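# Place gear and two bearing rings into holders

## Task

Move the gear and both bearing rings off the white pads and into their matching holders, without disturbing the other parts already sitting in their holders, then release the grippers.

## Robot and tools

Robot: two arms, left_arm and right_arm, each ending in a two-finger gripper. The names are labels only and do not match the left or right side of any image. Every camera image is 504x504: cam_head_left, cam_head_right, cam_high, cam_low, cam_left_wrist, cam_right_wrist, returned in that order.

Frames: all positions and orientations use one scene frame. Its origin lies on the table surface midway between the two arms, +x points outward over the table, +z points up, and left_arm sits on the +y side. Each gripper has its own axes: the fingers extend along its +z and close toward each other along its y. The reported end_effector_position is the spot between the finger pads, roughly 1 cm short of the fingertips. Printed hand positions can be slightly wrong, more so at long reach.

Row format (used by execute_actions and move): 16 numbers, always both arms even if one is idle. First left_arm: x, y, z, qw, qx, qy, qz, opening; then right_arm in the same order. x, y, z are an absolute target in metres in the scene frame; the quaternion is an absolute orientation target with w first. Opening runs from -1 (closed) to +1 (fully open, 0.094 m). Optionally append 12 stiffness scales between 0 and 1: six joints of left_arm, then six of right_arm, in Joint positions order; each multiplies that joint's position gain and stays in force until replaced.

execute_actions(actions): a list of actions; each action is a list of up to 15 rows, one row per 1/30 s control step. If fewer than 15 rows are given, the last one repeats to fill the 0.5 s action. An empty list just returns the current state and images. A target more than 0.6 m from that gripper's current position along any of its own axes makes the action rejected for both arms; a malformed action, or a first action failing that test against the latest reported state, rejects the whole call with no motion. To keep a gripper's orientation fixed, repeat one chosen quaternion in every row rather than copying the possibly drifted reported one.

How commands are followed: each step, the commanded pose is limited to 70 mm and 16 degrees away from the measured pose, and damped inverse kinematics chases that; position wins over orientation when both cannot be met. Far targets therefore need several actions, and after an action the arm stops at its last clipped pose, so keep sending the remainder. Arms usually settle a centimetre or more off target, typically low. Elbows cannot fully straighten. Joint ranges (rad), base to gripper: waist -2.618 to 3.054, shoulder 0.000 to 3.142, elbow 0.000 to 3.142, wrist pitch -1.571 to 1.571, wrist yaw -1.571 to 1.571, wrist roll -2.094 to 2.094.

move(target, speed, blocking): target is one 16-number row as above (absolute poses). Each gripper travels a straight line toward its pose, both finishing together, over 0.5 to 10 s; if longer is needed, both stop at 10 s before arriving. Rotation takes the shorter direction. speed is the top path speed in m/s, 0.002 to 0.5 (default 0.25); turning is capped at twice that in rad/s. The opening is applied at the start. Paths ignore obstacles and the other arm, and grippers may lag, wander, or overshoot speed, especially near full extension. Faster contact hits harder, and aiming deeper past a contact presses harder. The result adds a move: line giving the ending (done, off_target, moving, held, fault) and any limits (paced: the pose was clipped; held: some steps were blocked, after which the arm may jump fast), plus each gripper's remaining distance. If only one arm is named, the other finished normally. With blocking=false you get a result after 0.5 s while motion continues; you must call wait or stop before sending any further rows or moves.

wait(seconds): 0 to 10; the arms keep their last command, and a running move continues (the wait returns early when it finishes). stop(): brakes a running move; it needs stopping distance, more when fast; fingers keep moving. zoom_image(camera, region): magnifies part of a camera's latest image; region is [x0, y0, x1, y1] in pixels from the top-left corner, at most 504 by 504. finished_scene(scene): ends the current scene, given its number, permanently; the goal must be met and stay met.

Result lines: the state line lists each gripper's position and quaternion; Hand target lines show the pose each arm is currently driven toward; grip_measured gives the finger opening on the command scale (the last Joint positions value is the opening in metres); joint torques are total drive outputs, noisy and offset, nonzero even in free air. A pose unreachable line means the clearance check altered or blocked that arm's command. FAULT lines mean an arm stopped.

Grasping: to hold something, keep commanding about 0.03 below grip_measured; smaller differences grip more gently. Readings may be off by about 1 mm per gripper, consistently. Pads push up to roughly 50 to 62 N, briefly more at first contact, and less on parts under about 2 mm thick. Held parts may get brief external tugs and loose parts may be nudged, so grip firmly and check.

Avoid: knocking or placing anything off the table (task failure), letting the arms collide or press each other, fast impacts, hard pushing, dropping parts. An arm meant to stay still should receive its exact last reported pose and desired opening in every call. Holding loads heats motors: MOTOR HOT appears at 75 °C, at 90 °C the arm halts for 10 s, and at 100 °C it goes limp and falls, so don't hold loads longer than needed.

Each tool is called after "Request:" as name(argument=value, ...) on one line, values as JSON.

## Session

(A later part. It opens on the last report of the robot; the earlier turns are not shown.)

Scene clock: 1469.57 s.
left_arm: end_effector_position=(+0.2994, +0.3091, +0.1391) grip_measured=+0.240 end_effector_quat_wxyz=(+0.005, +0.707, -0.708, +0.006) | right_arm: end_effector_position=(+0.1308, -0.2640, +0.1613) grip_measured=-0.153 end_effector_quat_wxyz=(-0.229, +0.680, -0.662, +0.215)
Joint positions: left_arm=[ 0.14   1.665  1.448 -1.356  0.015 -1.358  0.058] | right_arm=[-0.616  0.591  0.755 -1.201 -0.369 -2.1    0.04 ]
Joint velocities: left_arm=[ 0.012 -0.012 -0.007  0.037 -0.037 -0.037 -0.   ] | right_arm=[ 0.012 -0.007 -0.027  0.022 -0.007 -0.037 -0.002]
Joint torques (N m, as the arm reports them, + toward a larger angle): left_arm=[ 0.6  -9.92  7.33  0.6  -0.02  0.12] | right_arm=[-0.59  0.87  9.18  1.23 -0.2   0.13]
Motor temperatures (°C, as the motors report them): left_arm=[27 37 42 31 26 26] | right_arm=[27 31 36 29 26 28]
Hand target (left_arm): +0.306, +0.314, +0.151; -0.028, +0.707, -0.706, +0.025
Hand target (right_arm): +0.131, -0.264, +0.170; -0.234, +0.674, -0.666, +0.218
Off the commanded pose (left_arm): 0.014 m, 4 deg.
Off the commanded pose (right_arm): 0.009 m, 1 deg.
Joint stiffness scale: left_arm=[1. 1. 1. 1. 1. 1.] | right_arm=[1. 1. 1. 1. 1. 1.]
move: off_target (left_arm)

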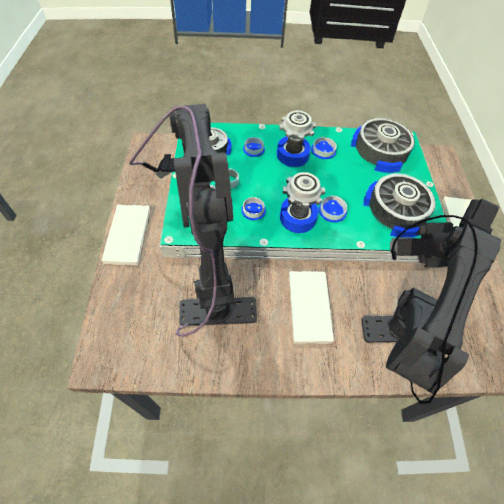

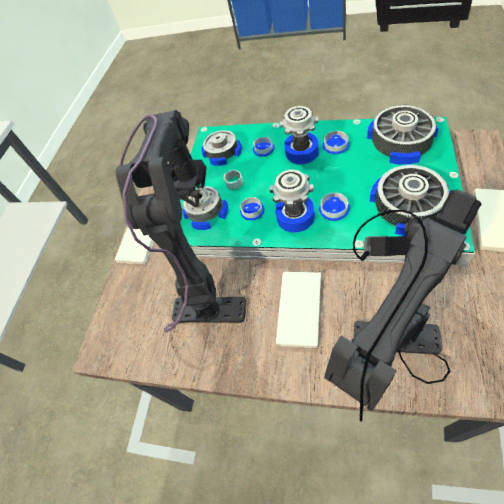

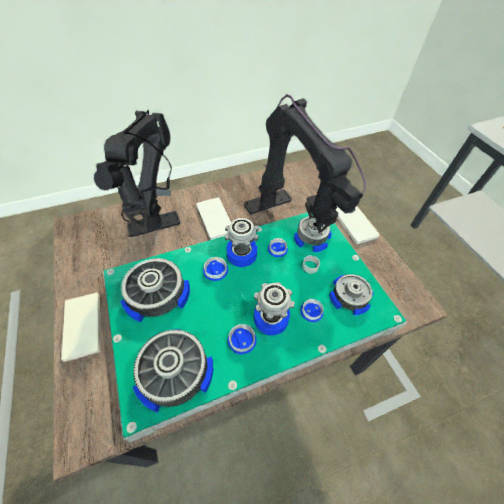

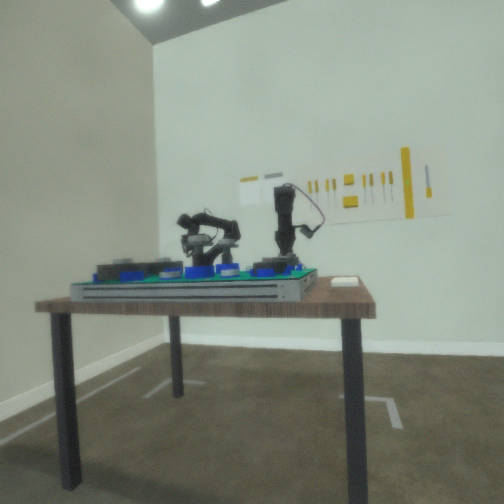

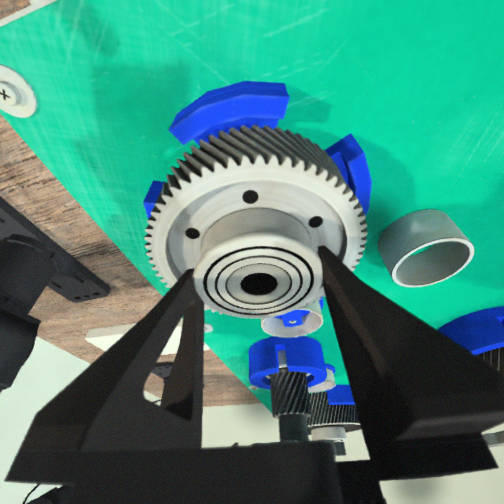

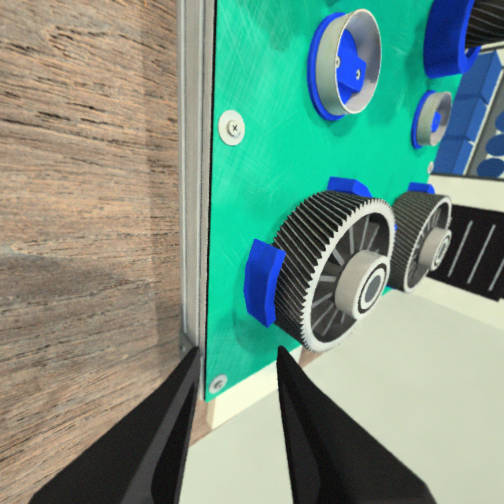

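Request:
move(target=[0.307,0.3135,0.138,-0.028,0.7066,-0.7066,0.026,0.17,0.131,-0.264,0.17,-0.234,0.674,-0.666,0.218,-0.15], speed=0.02)

Scene clock: 1475.83 s.
left_arm: end_effector_position=(+0.3017, +0.3106, +0.1343) grip_measured=+0.240 end_effector_quat_wxyz=(-0.008, +0.706, -0.708, +0.011) | right_arm: end_effector_position=(+0.1308, -0.2640, +0.1613) grip_measured=-0.153 end_effector_quat_wxyz=(-0.229, +0.680, -0.662, +0.215)
Joint positions: left_arm=[ 0.14   1.649  1.412 -1.308  0.01  -1.357  0.058] | right_arm=[-0.616  0.591  0.755 -1.201 -0.369 -2.1    0.04 ]
Joint velocities: left_arm=[ 0.007 -0.012  0.002 -0.037 -0.037 -0.007  0.001] | right_arm=[-0.012 -0.022  0.017  0.037  0.022 -0.051  0.   ]
Joint torques (N m, as the arm reports them, + toward a larger angle): left_arm=[ 0.53 -8.41  6.48  0.65  0.03  0.07] | right_arm=[-0.58  0.87  9.18  1.23 -0.21  0.13]
Motor temperatures (°C, as the motors report them): left_arm=[27 37 41 31 26 26] | right_arm=[27 31 36 29 26 28]
Hand target (left_arm): +0.307, +0.314, +0.138; -0.027, +0.707, -0.706, +0.025
Hand target (right_arm): +0.131, -0.264, +0.170; -0.234, +0.674, -0.666, +0.218
Off the commanded pose (left_arm): 0.007 m, 3 deg.
Off the commanded pose (right_arm): 0.009 m, 1 deg.
Joint stiffness scale: left_arm=[1. 1. 1. 1. 1. 1.] | right_arm=[1. 1. 1. 1. 1. 1.]
move: off_target (left_arm)

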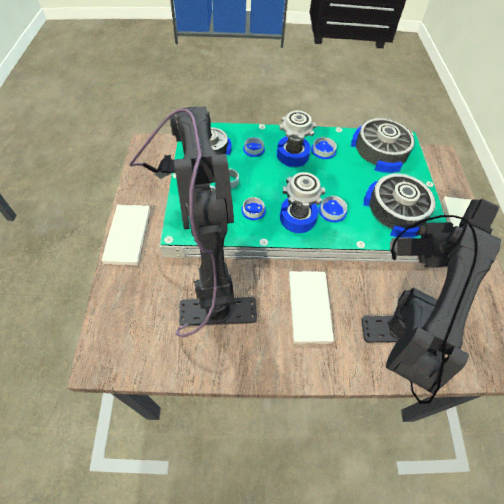

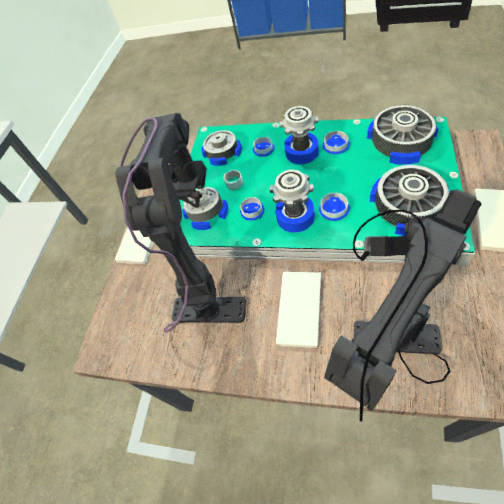

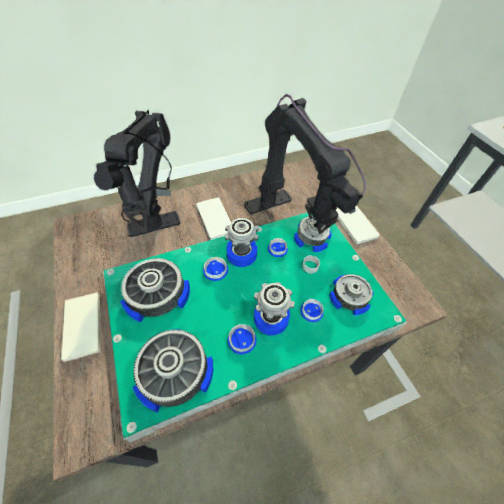

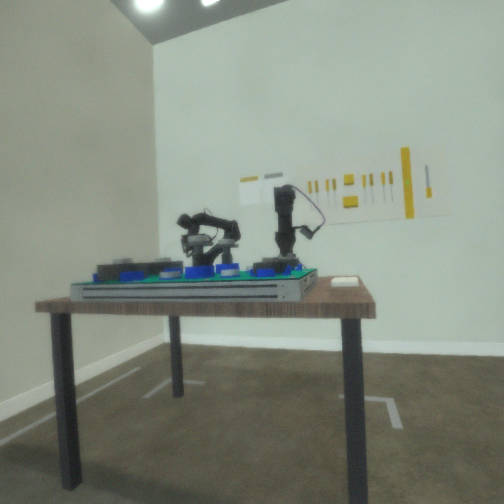

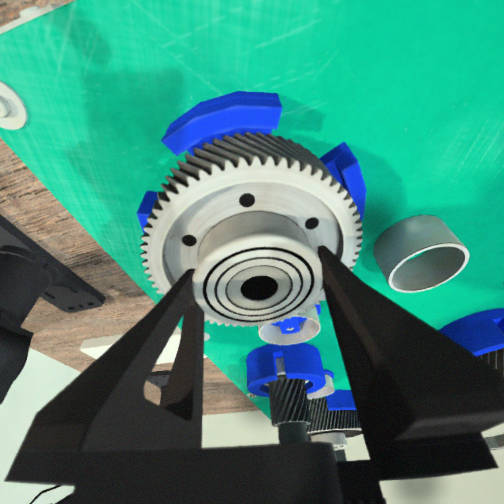

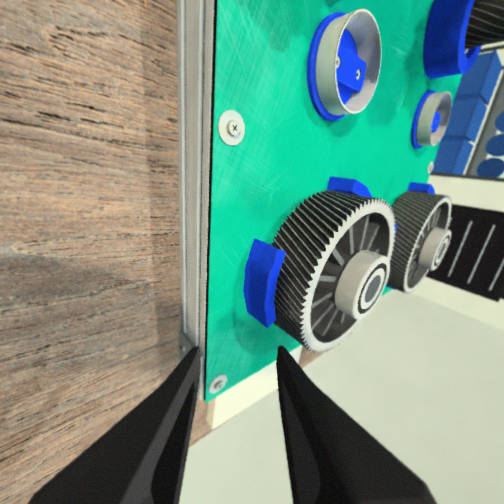

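Request:
zoom_image(camera="cam_left_wrist", region=[120, 60, 400, 340])

Request:
zoom_image(camera="cam_high", region=[270, 195, 360, 265])

Request:
zoom_image(camera="cam_head_right", region=[160, 170, 250, 240])

Request:
zoom_image(camera="cam_low", region=[230, 230, 330, 300])

Region (120, 60, 400, 340) of cam_left_wrist's 504x504 image, scaled by 1.800, with more detail than that image has.

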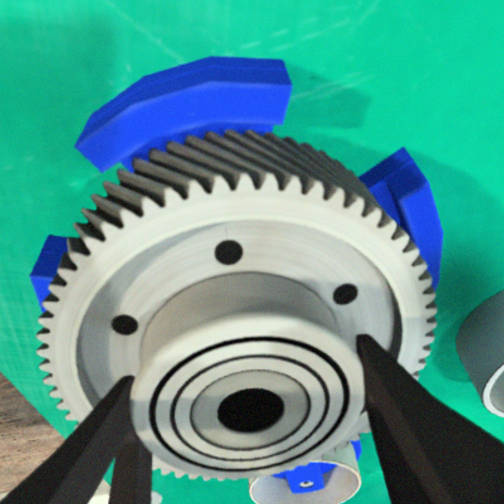

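Region (270, 195, 360, 265) of cam_high's 504x504 image, scaled by 5.600, with more detail than that image has.

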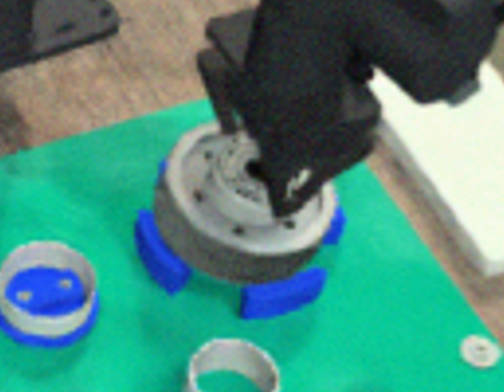

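Region (160, 170, 250, 240) of cam_head_right's 504x504 image, scaled by 5.600, with more detail than that image has.

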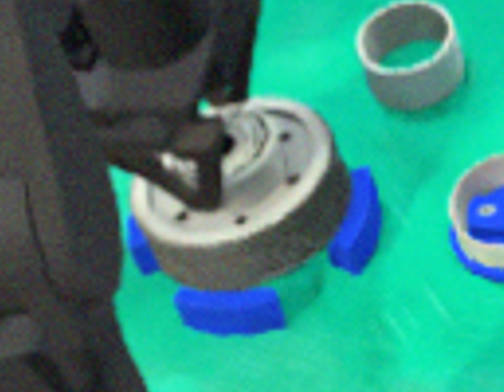

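Region (230, 230, 330, 300) of cam_low's 504x504 image, scaled by 5.040, with more detail than that image has; it fills the top 353 rows of this view, and the rest is white.

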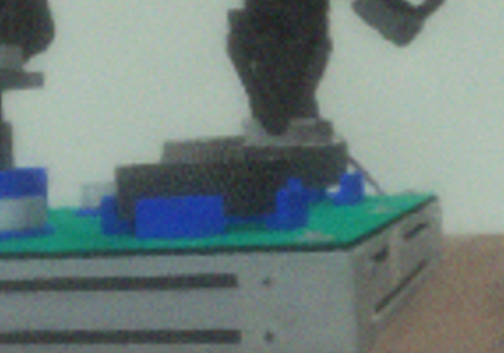

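Request:
move(target=[0.305,0.321,0.140,-0.010,0.7070,-0.7070,0.010,0.17,0.131,-0.264,0.17,-0.234,0.674,-0.666,0.218,-0.15], speed=0.02)

Scene clock: 1483.47 s.
left_arm: end_effector_position=(+0.3021, +0.3116, +0.1340) grip_measured=+0.240 end_effector_quat_wxyz=(+0.001, +0.706, -0.708, +0.013) | right_arm: end_effector_position=(+0.1308, -0.2640, +0.1613) grip_measured=-0.153 end_effector_quat_wxyz=(-0.229, +0.680, -0.662, +0.215)
Joint positions: left_arm=[ 0.152  1.663  1.427 -1.322  0.024 -1.346  0.058] | right_arm=[-0.616  0.591  0.755 -1.201 -0.369 -2.1    0.04 ]
Joint velocities: left_arm=[ 0.002 -0.002  0.017  0.051  0.007  0.007  0.   ] | right_arm=[-0.007  0.007 -0.002  0.007  0.007 -0.007  0.   ]
Joint torques (N m, as the arm reports them, + toward a larger angle): left_arm=[ 1.28 -6.54 10.35  0.21 -0.18  0.2 ] | right_arm=[-0.59  0.88  9.19  1.23 -0.21  0.13]
Motor temperatures (°C, as the motors report them): left_arm=[27 37 41 31 26 26] | right_arm=[27 30 36 29 26 28]
Hand target (left_arm): +0.305, +0.321, +0.140; -0.010, +0.707, -0.707, +0.010
Hand target (right_arm): +0.131, -0.264, +0.170; -0.234, +0.674, -0.666, +0.218
Off the commanded pose (left_arm): 0.012 m, 1 deg.
Off the commanded pose (right_arm): 0.009 m, 1 deg.
Joint stiffness scale: left_arm=[1. 1. 1. 1. 1. 1.] | right_arm=[1. 1. 1. 1. 1. 1.]
move: off_target (left_arm)

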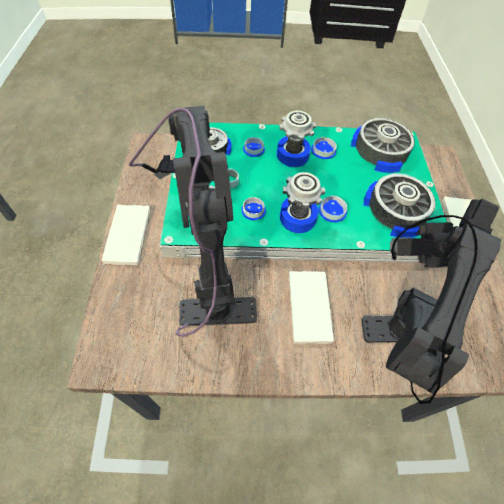

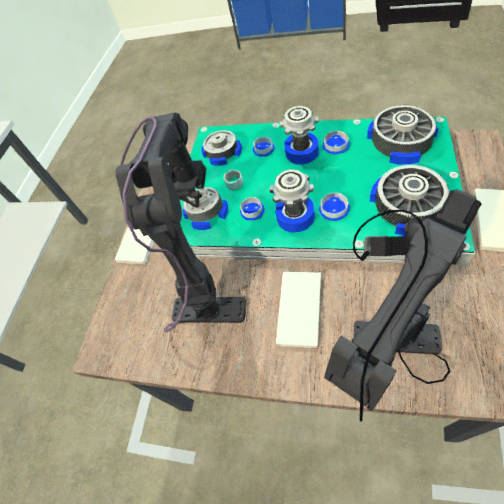

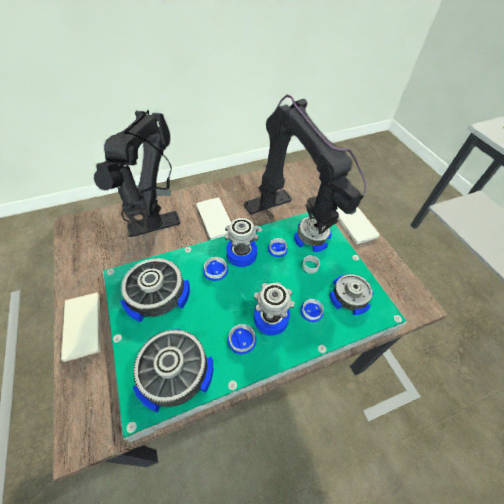

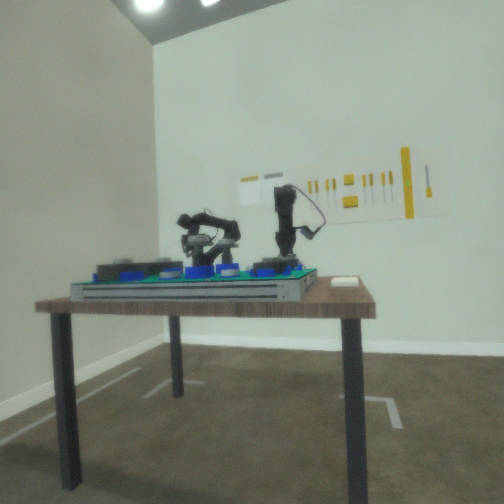

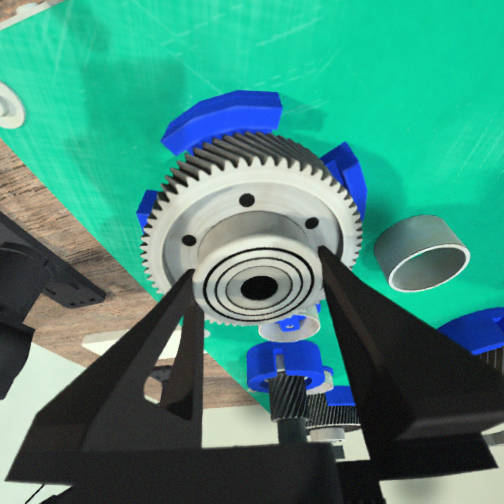

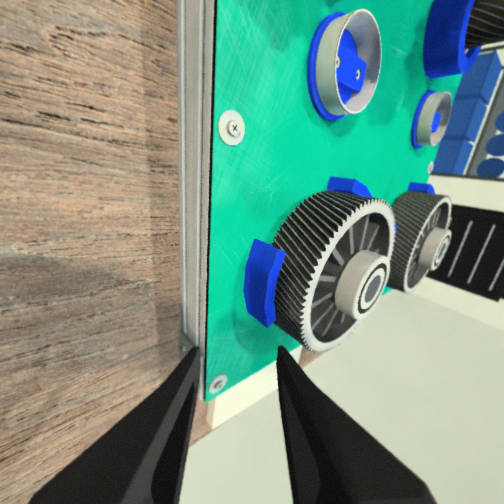

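Request:
move(target=[0.305,0.320,0.162,-0.024,0.7067,-0.7067,0.024,0.17,0.131,-0.264,0.17,-0.234,0.674,-0.666,0.218,-0.15], speed=0.02)

Scene clock: 1487.40 s.
left_arm: end_effector_position=(+0.3021, +0.3114, +0.1353) grip_measured=+0.240 end_effector_quat_wxyz=(+0.002, +0.705, -0.709, +0.014) | right_arm: end_effector_position=(+0.1308, -0.2640, +0.1613) grip_measured=-0.153 end_effector_quat_wxyz=(-0.229, +0.680, -0.662, +0.215)
Joint positions: left_arm=[ 0.152  1.663  1.432 -1.327  0.025 -1.342  0.058] | right_arm=[-0.616  0.591  0.755 -1.201 -0.369 -2.1    0.04 ]
Joint velocities: left_arm=[ 0.007 -0.012  0.002 -0.037  0.022 -0.051 -0.   ] | right_arm=[-0.007  0.022 -0.002  0.007  0.051  0.037 -0.001]
Joint torques (N m, as the arm reports them, + toward a larger angle): left_arm=[ 1.29 -9.24 14.14 -0.12 -0.1   0.17] | right_arm=[-0.59  0.88  9.18  1.23 -0.21  0.13]
Motor temperatures (°C, as the motors report them): left_arm=[27 36 41 31 26 26] | right_arm=[27 30 36 29 26 28]
Hand target (left_arm): +0.304, +0.320, +0.161; -0.025, +0.707, -0.706, +0.024
Hand target (right_arm): +0.131, -0.264, +0.170; -0.234, +0.674, -0.666, +0.218
Off the commanded pose (left_arm): 0.028 m, 3 deg.
Off the commanded pose (right_arm): 0.009 m, 1 deg.
Joint stiffness scale: left_arm=[1. 1. 1. 1. 1. 1.] | right_arm=[1. 1. 1. 1. 1. 1.]
move: off_target (left_arm)

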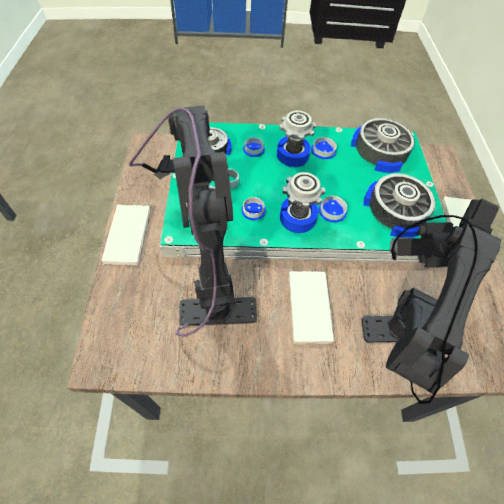

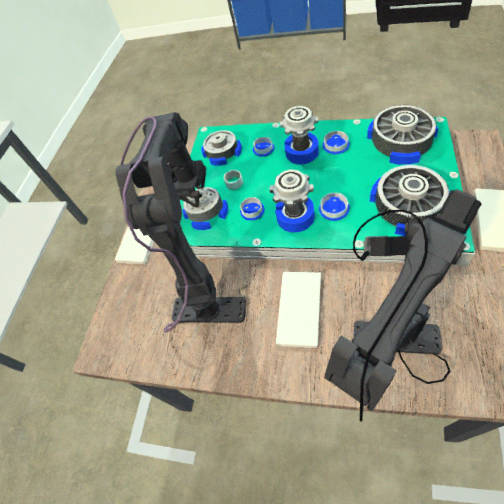

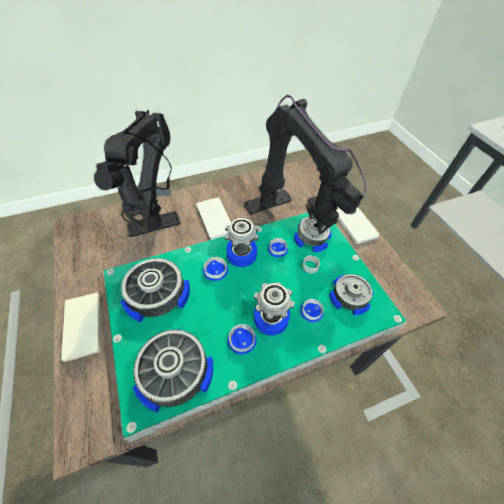

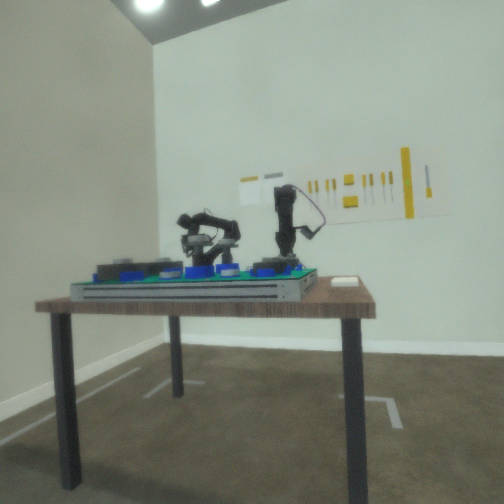

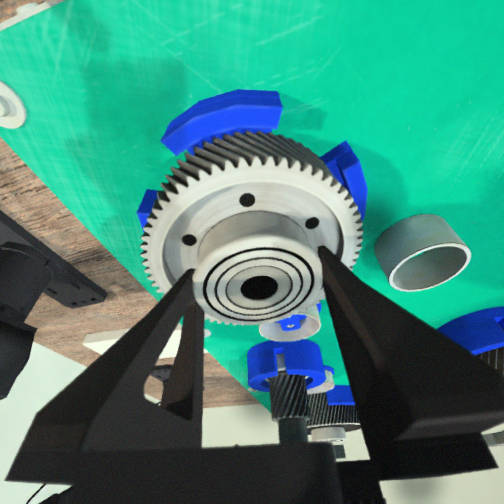

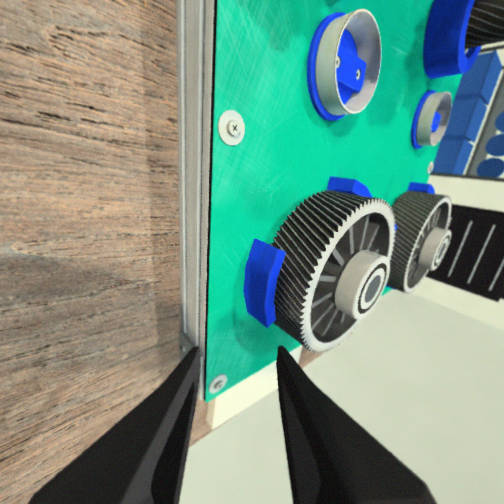

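Request:
zoom_image(camera="cam_high", region=[285, 205, 345, 260])

Request:
zoom_image(camera="cam_head_right", region=[175, 180, 235, 235])

Request:
zoom_image(camera="cam_low", region=[250, 245, 310, 285])

Region (285, 205, 345, 260) of cam_high's 504x504 image, scaled by 8.400, with more detail than that image has; it fills the top 462 rows of this view, and the rest is white.

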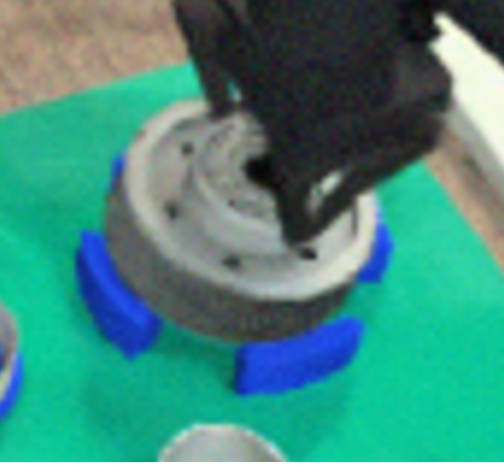

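Region (175, 180, 235, 235) of cam_head_right's 504x504 image, scaled by 8.400, with more detail than that image has; it fills the top 462 rows of this view, and the rest is white.

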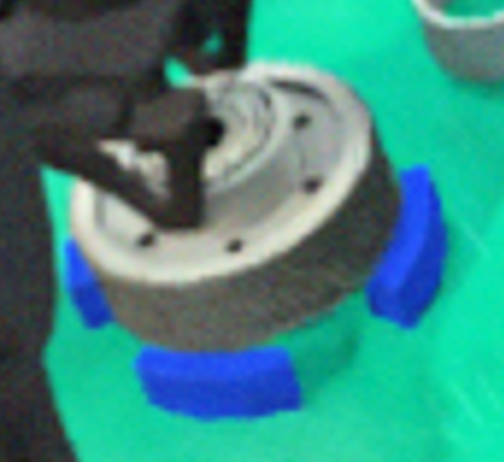

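Region (250, 245, 310, 285) of cam_low's 504x504 image, scaled by 8.400, with more detail than that image has.

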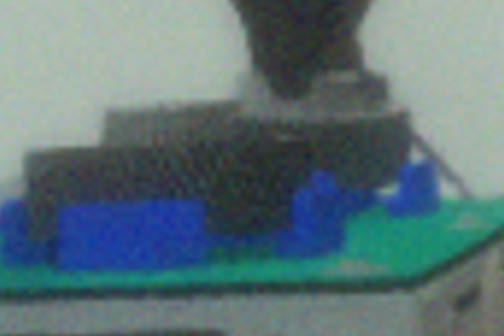

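Request:
move(target=[0.304,0.319,0.124,-0.005,0.7071,-0.7071,0.005,0.17,0.131,-0.264,0.17,-0.234,0.674,-0.666,0.218,-0.15], speed=0.025)

Request:
zoom_image(camera="cam_low", region=[250, 245, 310, 285])

Request:
zoom_image(camera="cam_head_right", region=[175, 180, 235, 235])

Scene clock: 1505.03 s.
left_arm: end_effector_position=(+0.3034, +0.3126, +0.1314) grip_measured=+0.240 end_effector_quat_wxyz=(-0.001, +0.705, -0.709, +0.012) | right_arm: end_effector_position=(+0.1308, -0.2640, +0.1613) grip_measured=-0.153 end_effector_quat_wxyz=(-0.229, +0.680, -0.662, +0.215)
Joint positions: left_arm=[ 0.152  1.667  1.42  -1.31   0.02  -1.342  0.058] | right_arm=[-0.616  0.591  0.755 -1.201 -0.369 -2.1    0.04 ]
Joint velocities: left_arm=[ 0.007  0.007 -0.002 -0.007 -0.022 -0.066 -0.   ] | right_arm=[-0.017 -0.012  0.002  0.007  0.051 -0.037 -0.001]
Joint torques (N m, as the arm reports them, + toward a larger angle): left_arm=[ 0.75 -6.15  5.68  0.53 -0.22  0.08] | right_arm=[-0.58  0.87  9.18  1.23 -0.21  0.13]
Motor temperatures (°C, as the motors report them): left_arm=[27 37 45 30 26 26] | right_arm=[27 30 37 29 26 28]
Hand target (left_arm): +0.304, +0.319, +0.124; -0.005, +0.707, -0.707, +0.005
Hand target (right_arm): +0.131, -0.264, +0.170; -0.234, +0.674, -0.666, +0.218
Off the commanded pose (left_arm): 0.010 m, 1 deg.
Off the commanded pose (right_arm): 0.009 m, 1 deg.
Joint stiffness scale: left_arm=[1. 1. 1. 1. 1. 1.] | right_arm=[1. 1. 1. 1. 1. 1.]
move: done

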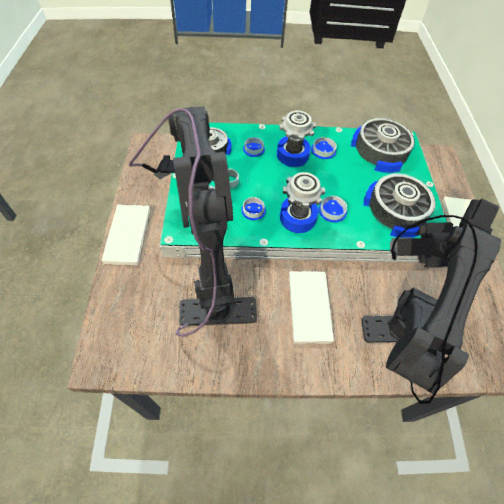

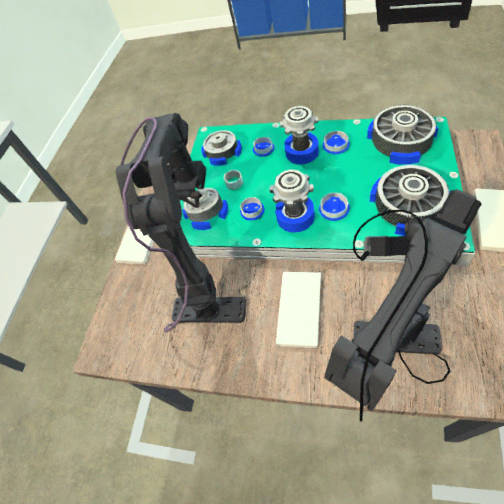

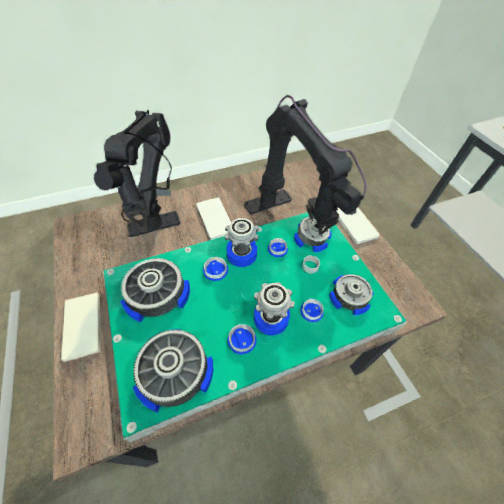

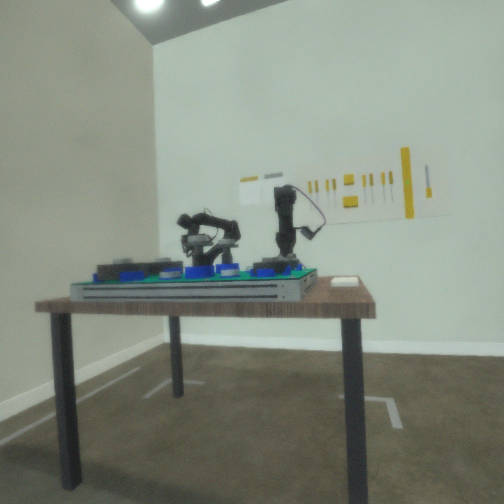

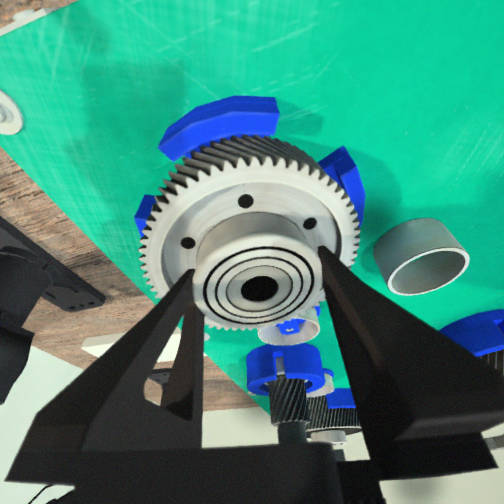

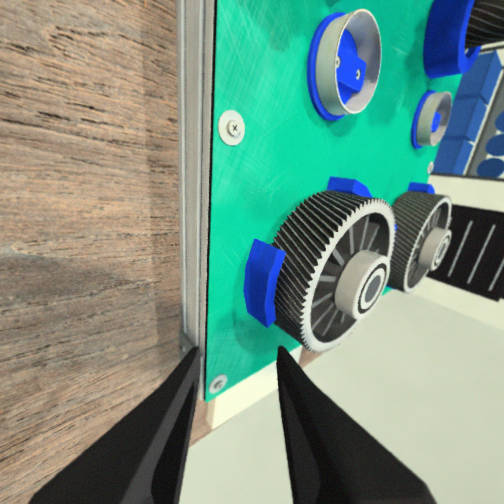

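Region (250, 245, 310, 285) of cam_low's 504x504 image, scaled by 8.400, with more detail than that image has.

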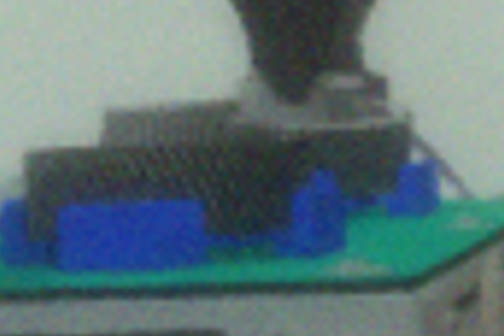

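Region (175, 180, 235, 235) of cam_head_right's 504x504 image, scaled by 8.400, with more detail than that image has; it fills the top 462 rows of this view, and the rest is white.

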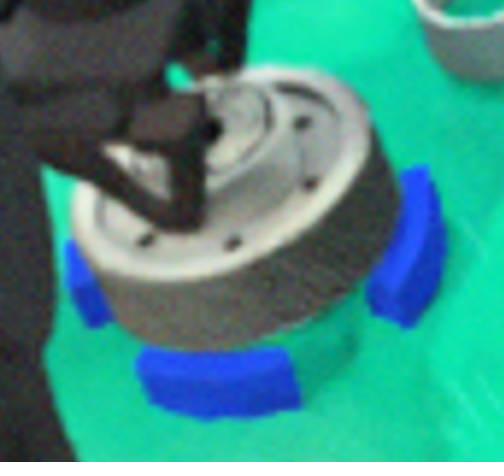

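Request:
execute_actions(actions=[])

Scene clock: 1516.23 s.
left_arm: end_effector_position=(+0.3034, +0.3126, +0.1314) grip_measured=+0.240 end_effector_quat_wxyz=(-0.001, +0.705, -0.709, +0.012) | right_arm: end_effector_position=(+0.1308, -0.2640, +0.1613) grip_measured=-0.153 end_effector_quat_wxyz=(-0.229, +0.680, -0.662, +0.215)
Joint positions: left_arm=[ 0.152  1.667  1.42  -1.31   0.02  -1.342  0.058] | right_arm=[-0.616  0.591  0.755 -1.201 -0.369 -2.1    0.04 ]
Joint velocities: left_arm=[-0.017 -0.007  0.002 -0.022  0.022 -0.037 -0.   ] | right_arm=[-0.007  0.002  0.007  0.007  0.051 -0.139  0.   ]
Joint torques (N m, as the arm reports them, + toward a larger angle): left_arm=[ 0.66 -6.23  5.81  0.56 -0.2   0.08] | right_arm=[-0.59  0.88  9.18  1.23 -0.2   0.13]
Motor temperatures (°C, as the motors report them): left_arm=[27 36 42 30 26 26] | right_arm=[27 30 37 29 26 28]
Hand target (left_arm): +0.304, +0.319, +0.124; -0.005, +0.707, -0.707, +0.005
Hand target (right_arm): +0.131, -0.264, +0.170; -0.234, +0.674, -0.666, +0.218
Off the commanded pose (left_arm): 0.010 m, 1 deg.
Off the commanded pose (right_arm): 0.009 m, 1 deg.
Joint stiffness scale: left_arm=[1. 1. 1. 1. 1. 1.] | right_arm=[1. 1. 1. 1. 1. 1.]

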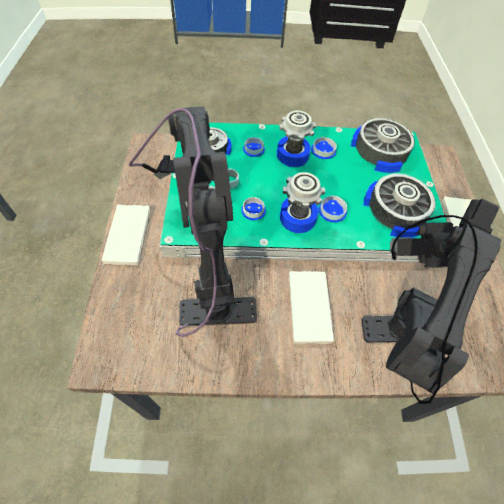

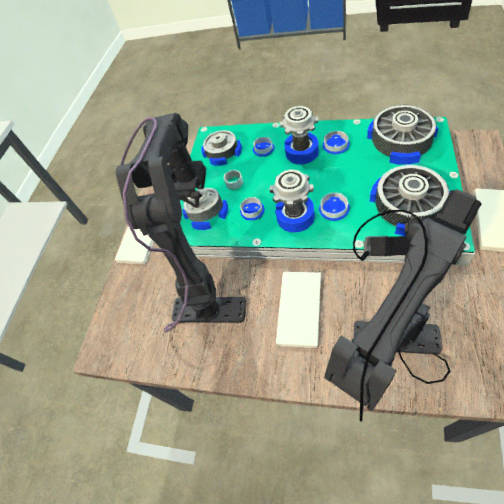

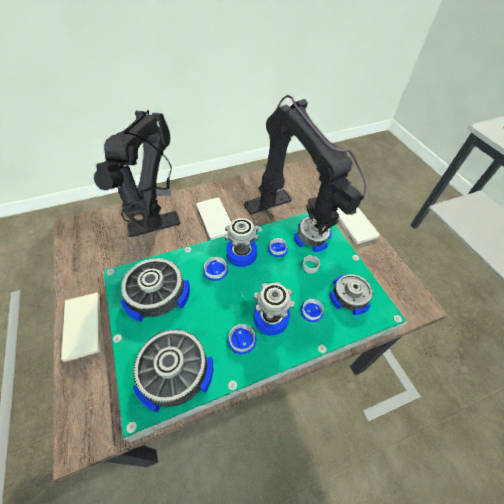

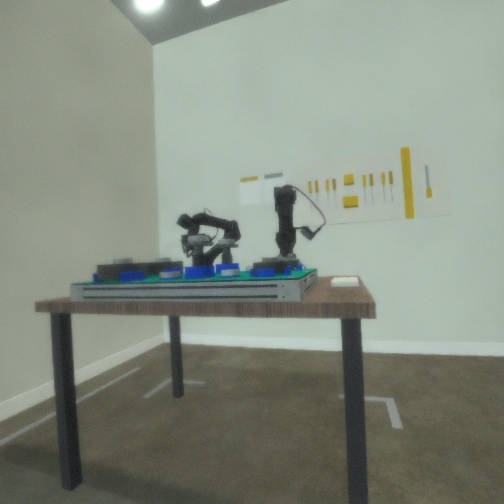

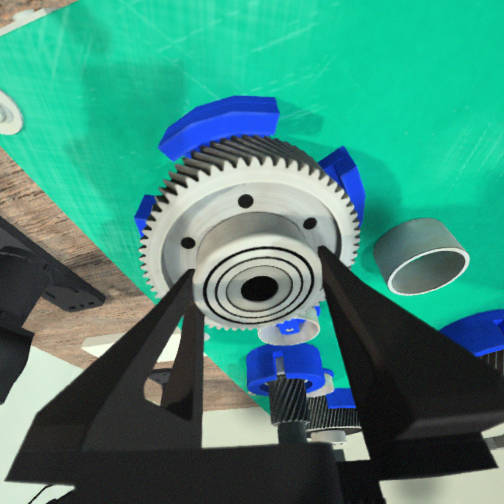

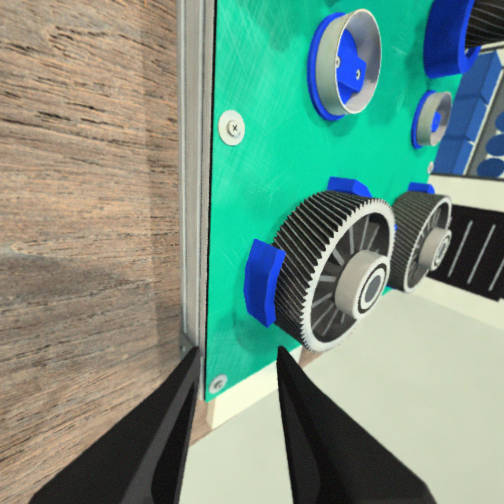

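Request:
zoom_image(camera="cam_head_right", region=[160, 160, 250, 240])

Request:
zoom_image(camera="cam_high", region=[280, 200, 390, 320])

Request:
zoom_image(camera="cam_low", region=[240, 240, 330, 290])

Region (160, 160, 250, 240) of cam_head_right's 504x504 image, scaled by 5.600, with more detail than that image has.

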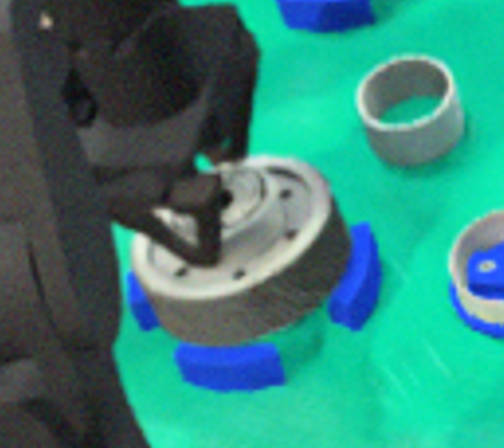

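Region (280, 200, 390, 320) of cam_high's 504x504 image, scaled by 4.200, with more detail than that image has; it fills the left 462 columns of this view, and the rest is white.

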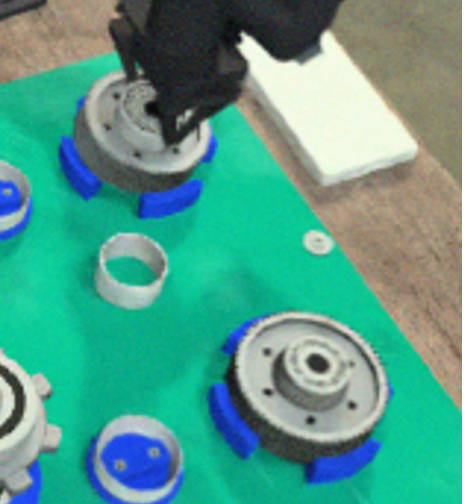

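Region (240, 240, 330, 290) of cam_low's 504x504 image, scaled by 5.600, with more detail than that image has.

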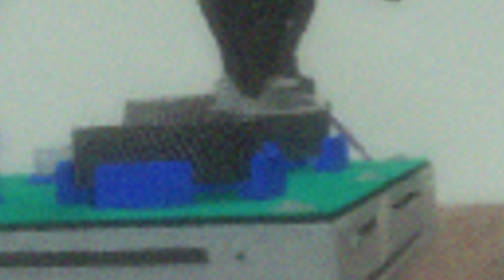

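Request:
zoom_image(camera="cam_left_wrist", region=[110, 80, 390, 340])

Region (110, 80, 390, 340) of cam_left_wrist's 504x504 image, scaled by 1.800, with more detail than that image has; it fills the top 468 rows of this view, and the rest is white.

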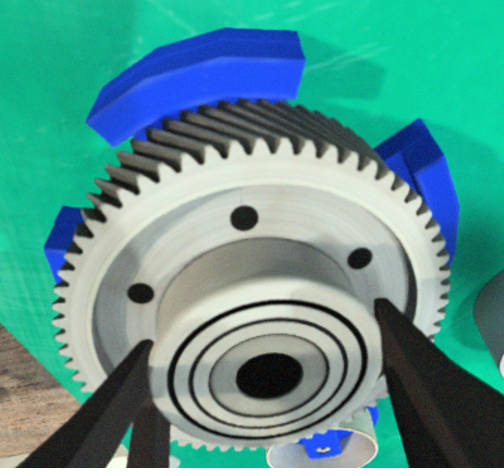

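Request:
execute_actions(actions=[[[0.3035,0.314,0.134,-0.005,0.7071,-0.7071,0.005,0.17,0.131,-0.264,0.17,-0.234,0.674,-0.666,0.218,-0.15]],[[0.3035,0.314,0.136,-0.005,0.7071,-0.7071,0.005,0.36,0.131,-0.264,0.17,-0.234,0.674,-0.666,0.218,-0.15]],[[0.3035,0.314,0.136,-0.005,0.7071,-0.7071,0.005,0.36,0.131,-0.264,0.17,-0.234,0.674,-0.666,0.218,-0.15]]])

Scene clock: 1554.90 s.
left_arm: end_effector_position=(+0.2990, +0.3123, +0.1316) grip_measured=+0.358 end_effector_quat_wxyz=(+0.006, +0.706, -0.708, +0.006) | right_arm: end_effector_position=(+0.1308, -0.2640, +0.1613) grip_measured=-0.153 end_effector_quat_wxyz=(-0.229, +0.680, -0.662, +0.215)
Joint positions: left_arm=[ 0.152  1.667  1.421 -1.328  0.016 -1.346  0.064] | right_arm=[-0.616  0.591  0.755 -1.201 -0.369 -2.1    0.04 ]
Joint velocities: left_arm=[-0.002  0.012 -0.012  0.051 -0.007  0.022  0.001] | right_arm=[ 0.002  0.017 -0.002 -0.066 -0.037 -0.007 -0.   ]
Joint torques (N m, as the arm reports them, + toward a larger angle): left_arm=[-0.29 -6.67  9.57  0.25 -0.1  -0.05] | right_arm=[-0.59  0.88  9.17  1.23 -0.21  0.13]
Motor temperatures (°C, as the motors report them): left_arm=[27 35 40 30 26 26] | right_arm=[27 30 37 29 26 28]
Hand target (left_arm): +0.303, +0.314, +0.136; -0.005, +0.707, -0.707, +0.005
Hand target (right_arm): +0.131, -0.264, +0.170; -0.234, +0.674, -0.666, +0.218
Off the commanded pose (left_arm): 0.007 m, 1 deg.
Off the commanded pose (right_arm): 0.009 m, 1 deg.
Joint stiffness scale: left_arm=[1. 1. 1. 1. 1. 1.] | right_arm=[1. 1. 1. 1. 1. 1.]

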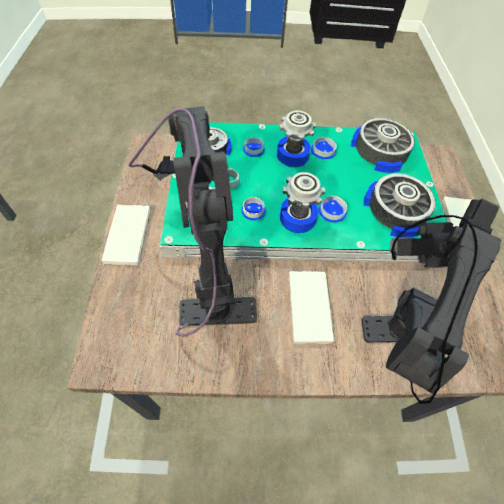

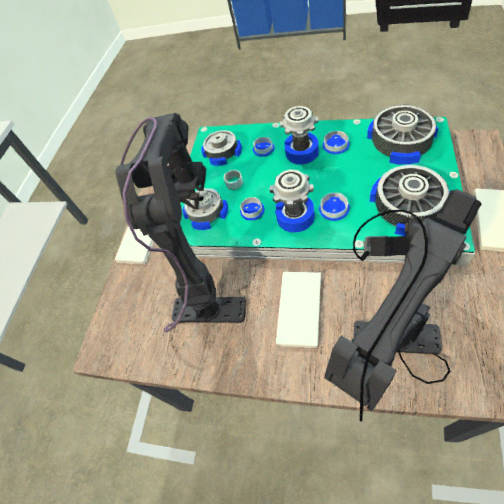

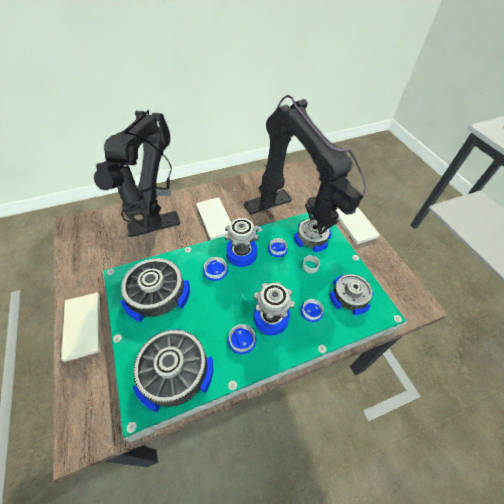

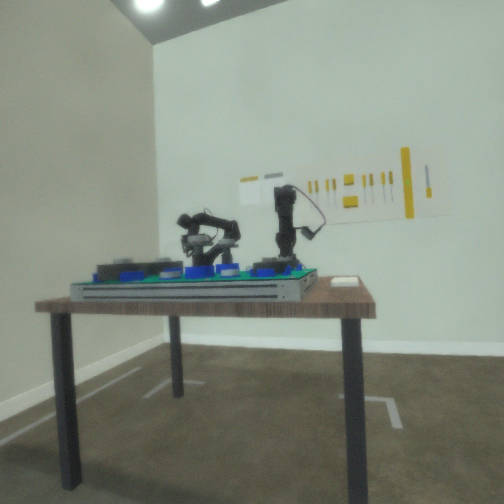

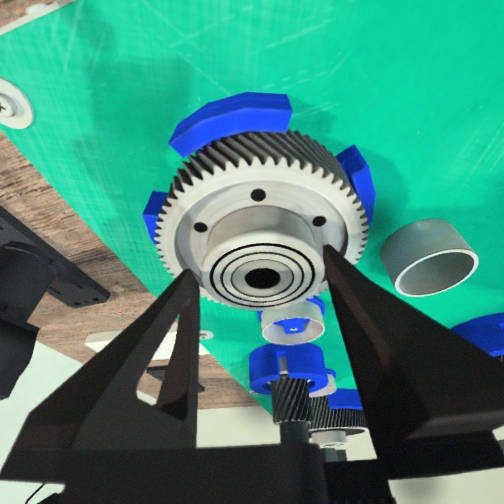

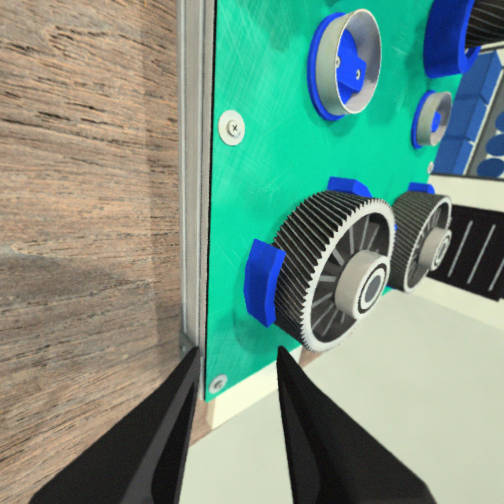

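Request:
zoom_image(camera="cam_head_right", region=[160, 120, 280, 240])

Request:
zoom_image(camera="cam_low", region=[240, 240, 330, 290])

Request:
zoom_image(camera="cam_high", region=[280, 200, 390, 320])

Region (160, 120, 280, 240) of cam_head_right's 504x504 image, scaled by 4.200, with more detail than that image has.

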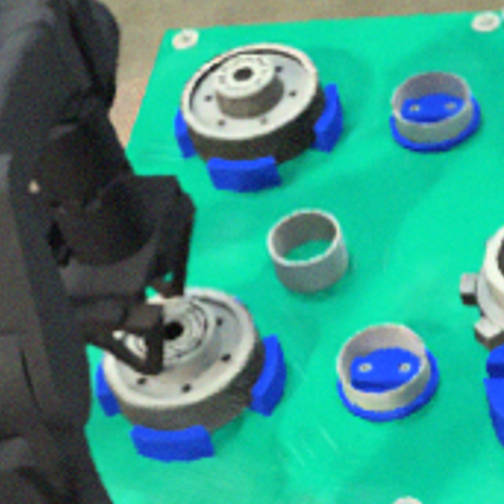

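Region (240, 240, 330, 290) of cam_low's 504x504 image, scaled by 5.600, with more detail than that image has.

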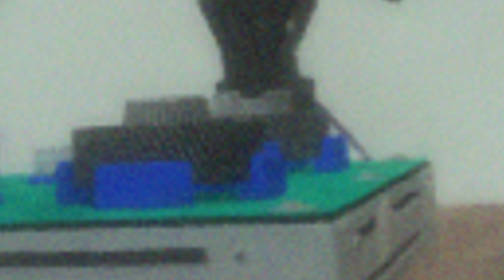

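Region (280, 200, 390, 320) of cam_high's 504x504 image, scaled by 4.200, with more detail than that image has; it fills the left 462 columns of this view, and the rest is white.

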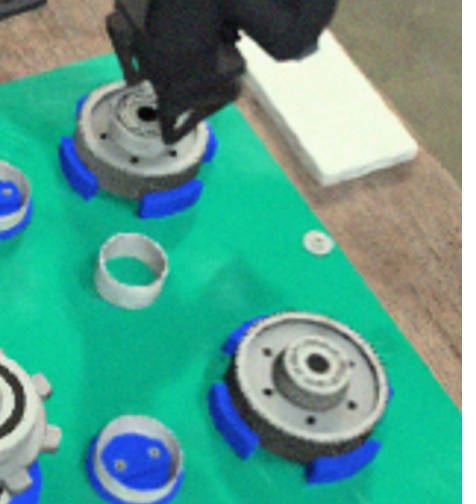

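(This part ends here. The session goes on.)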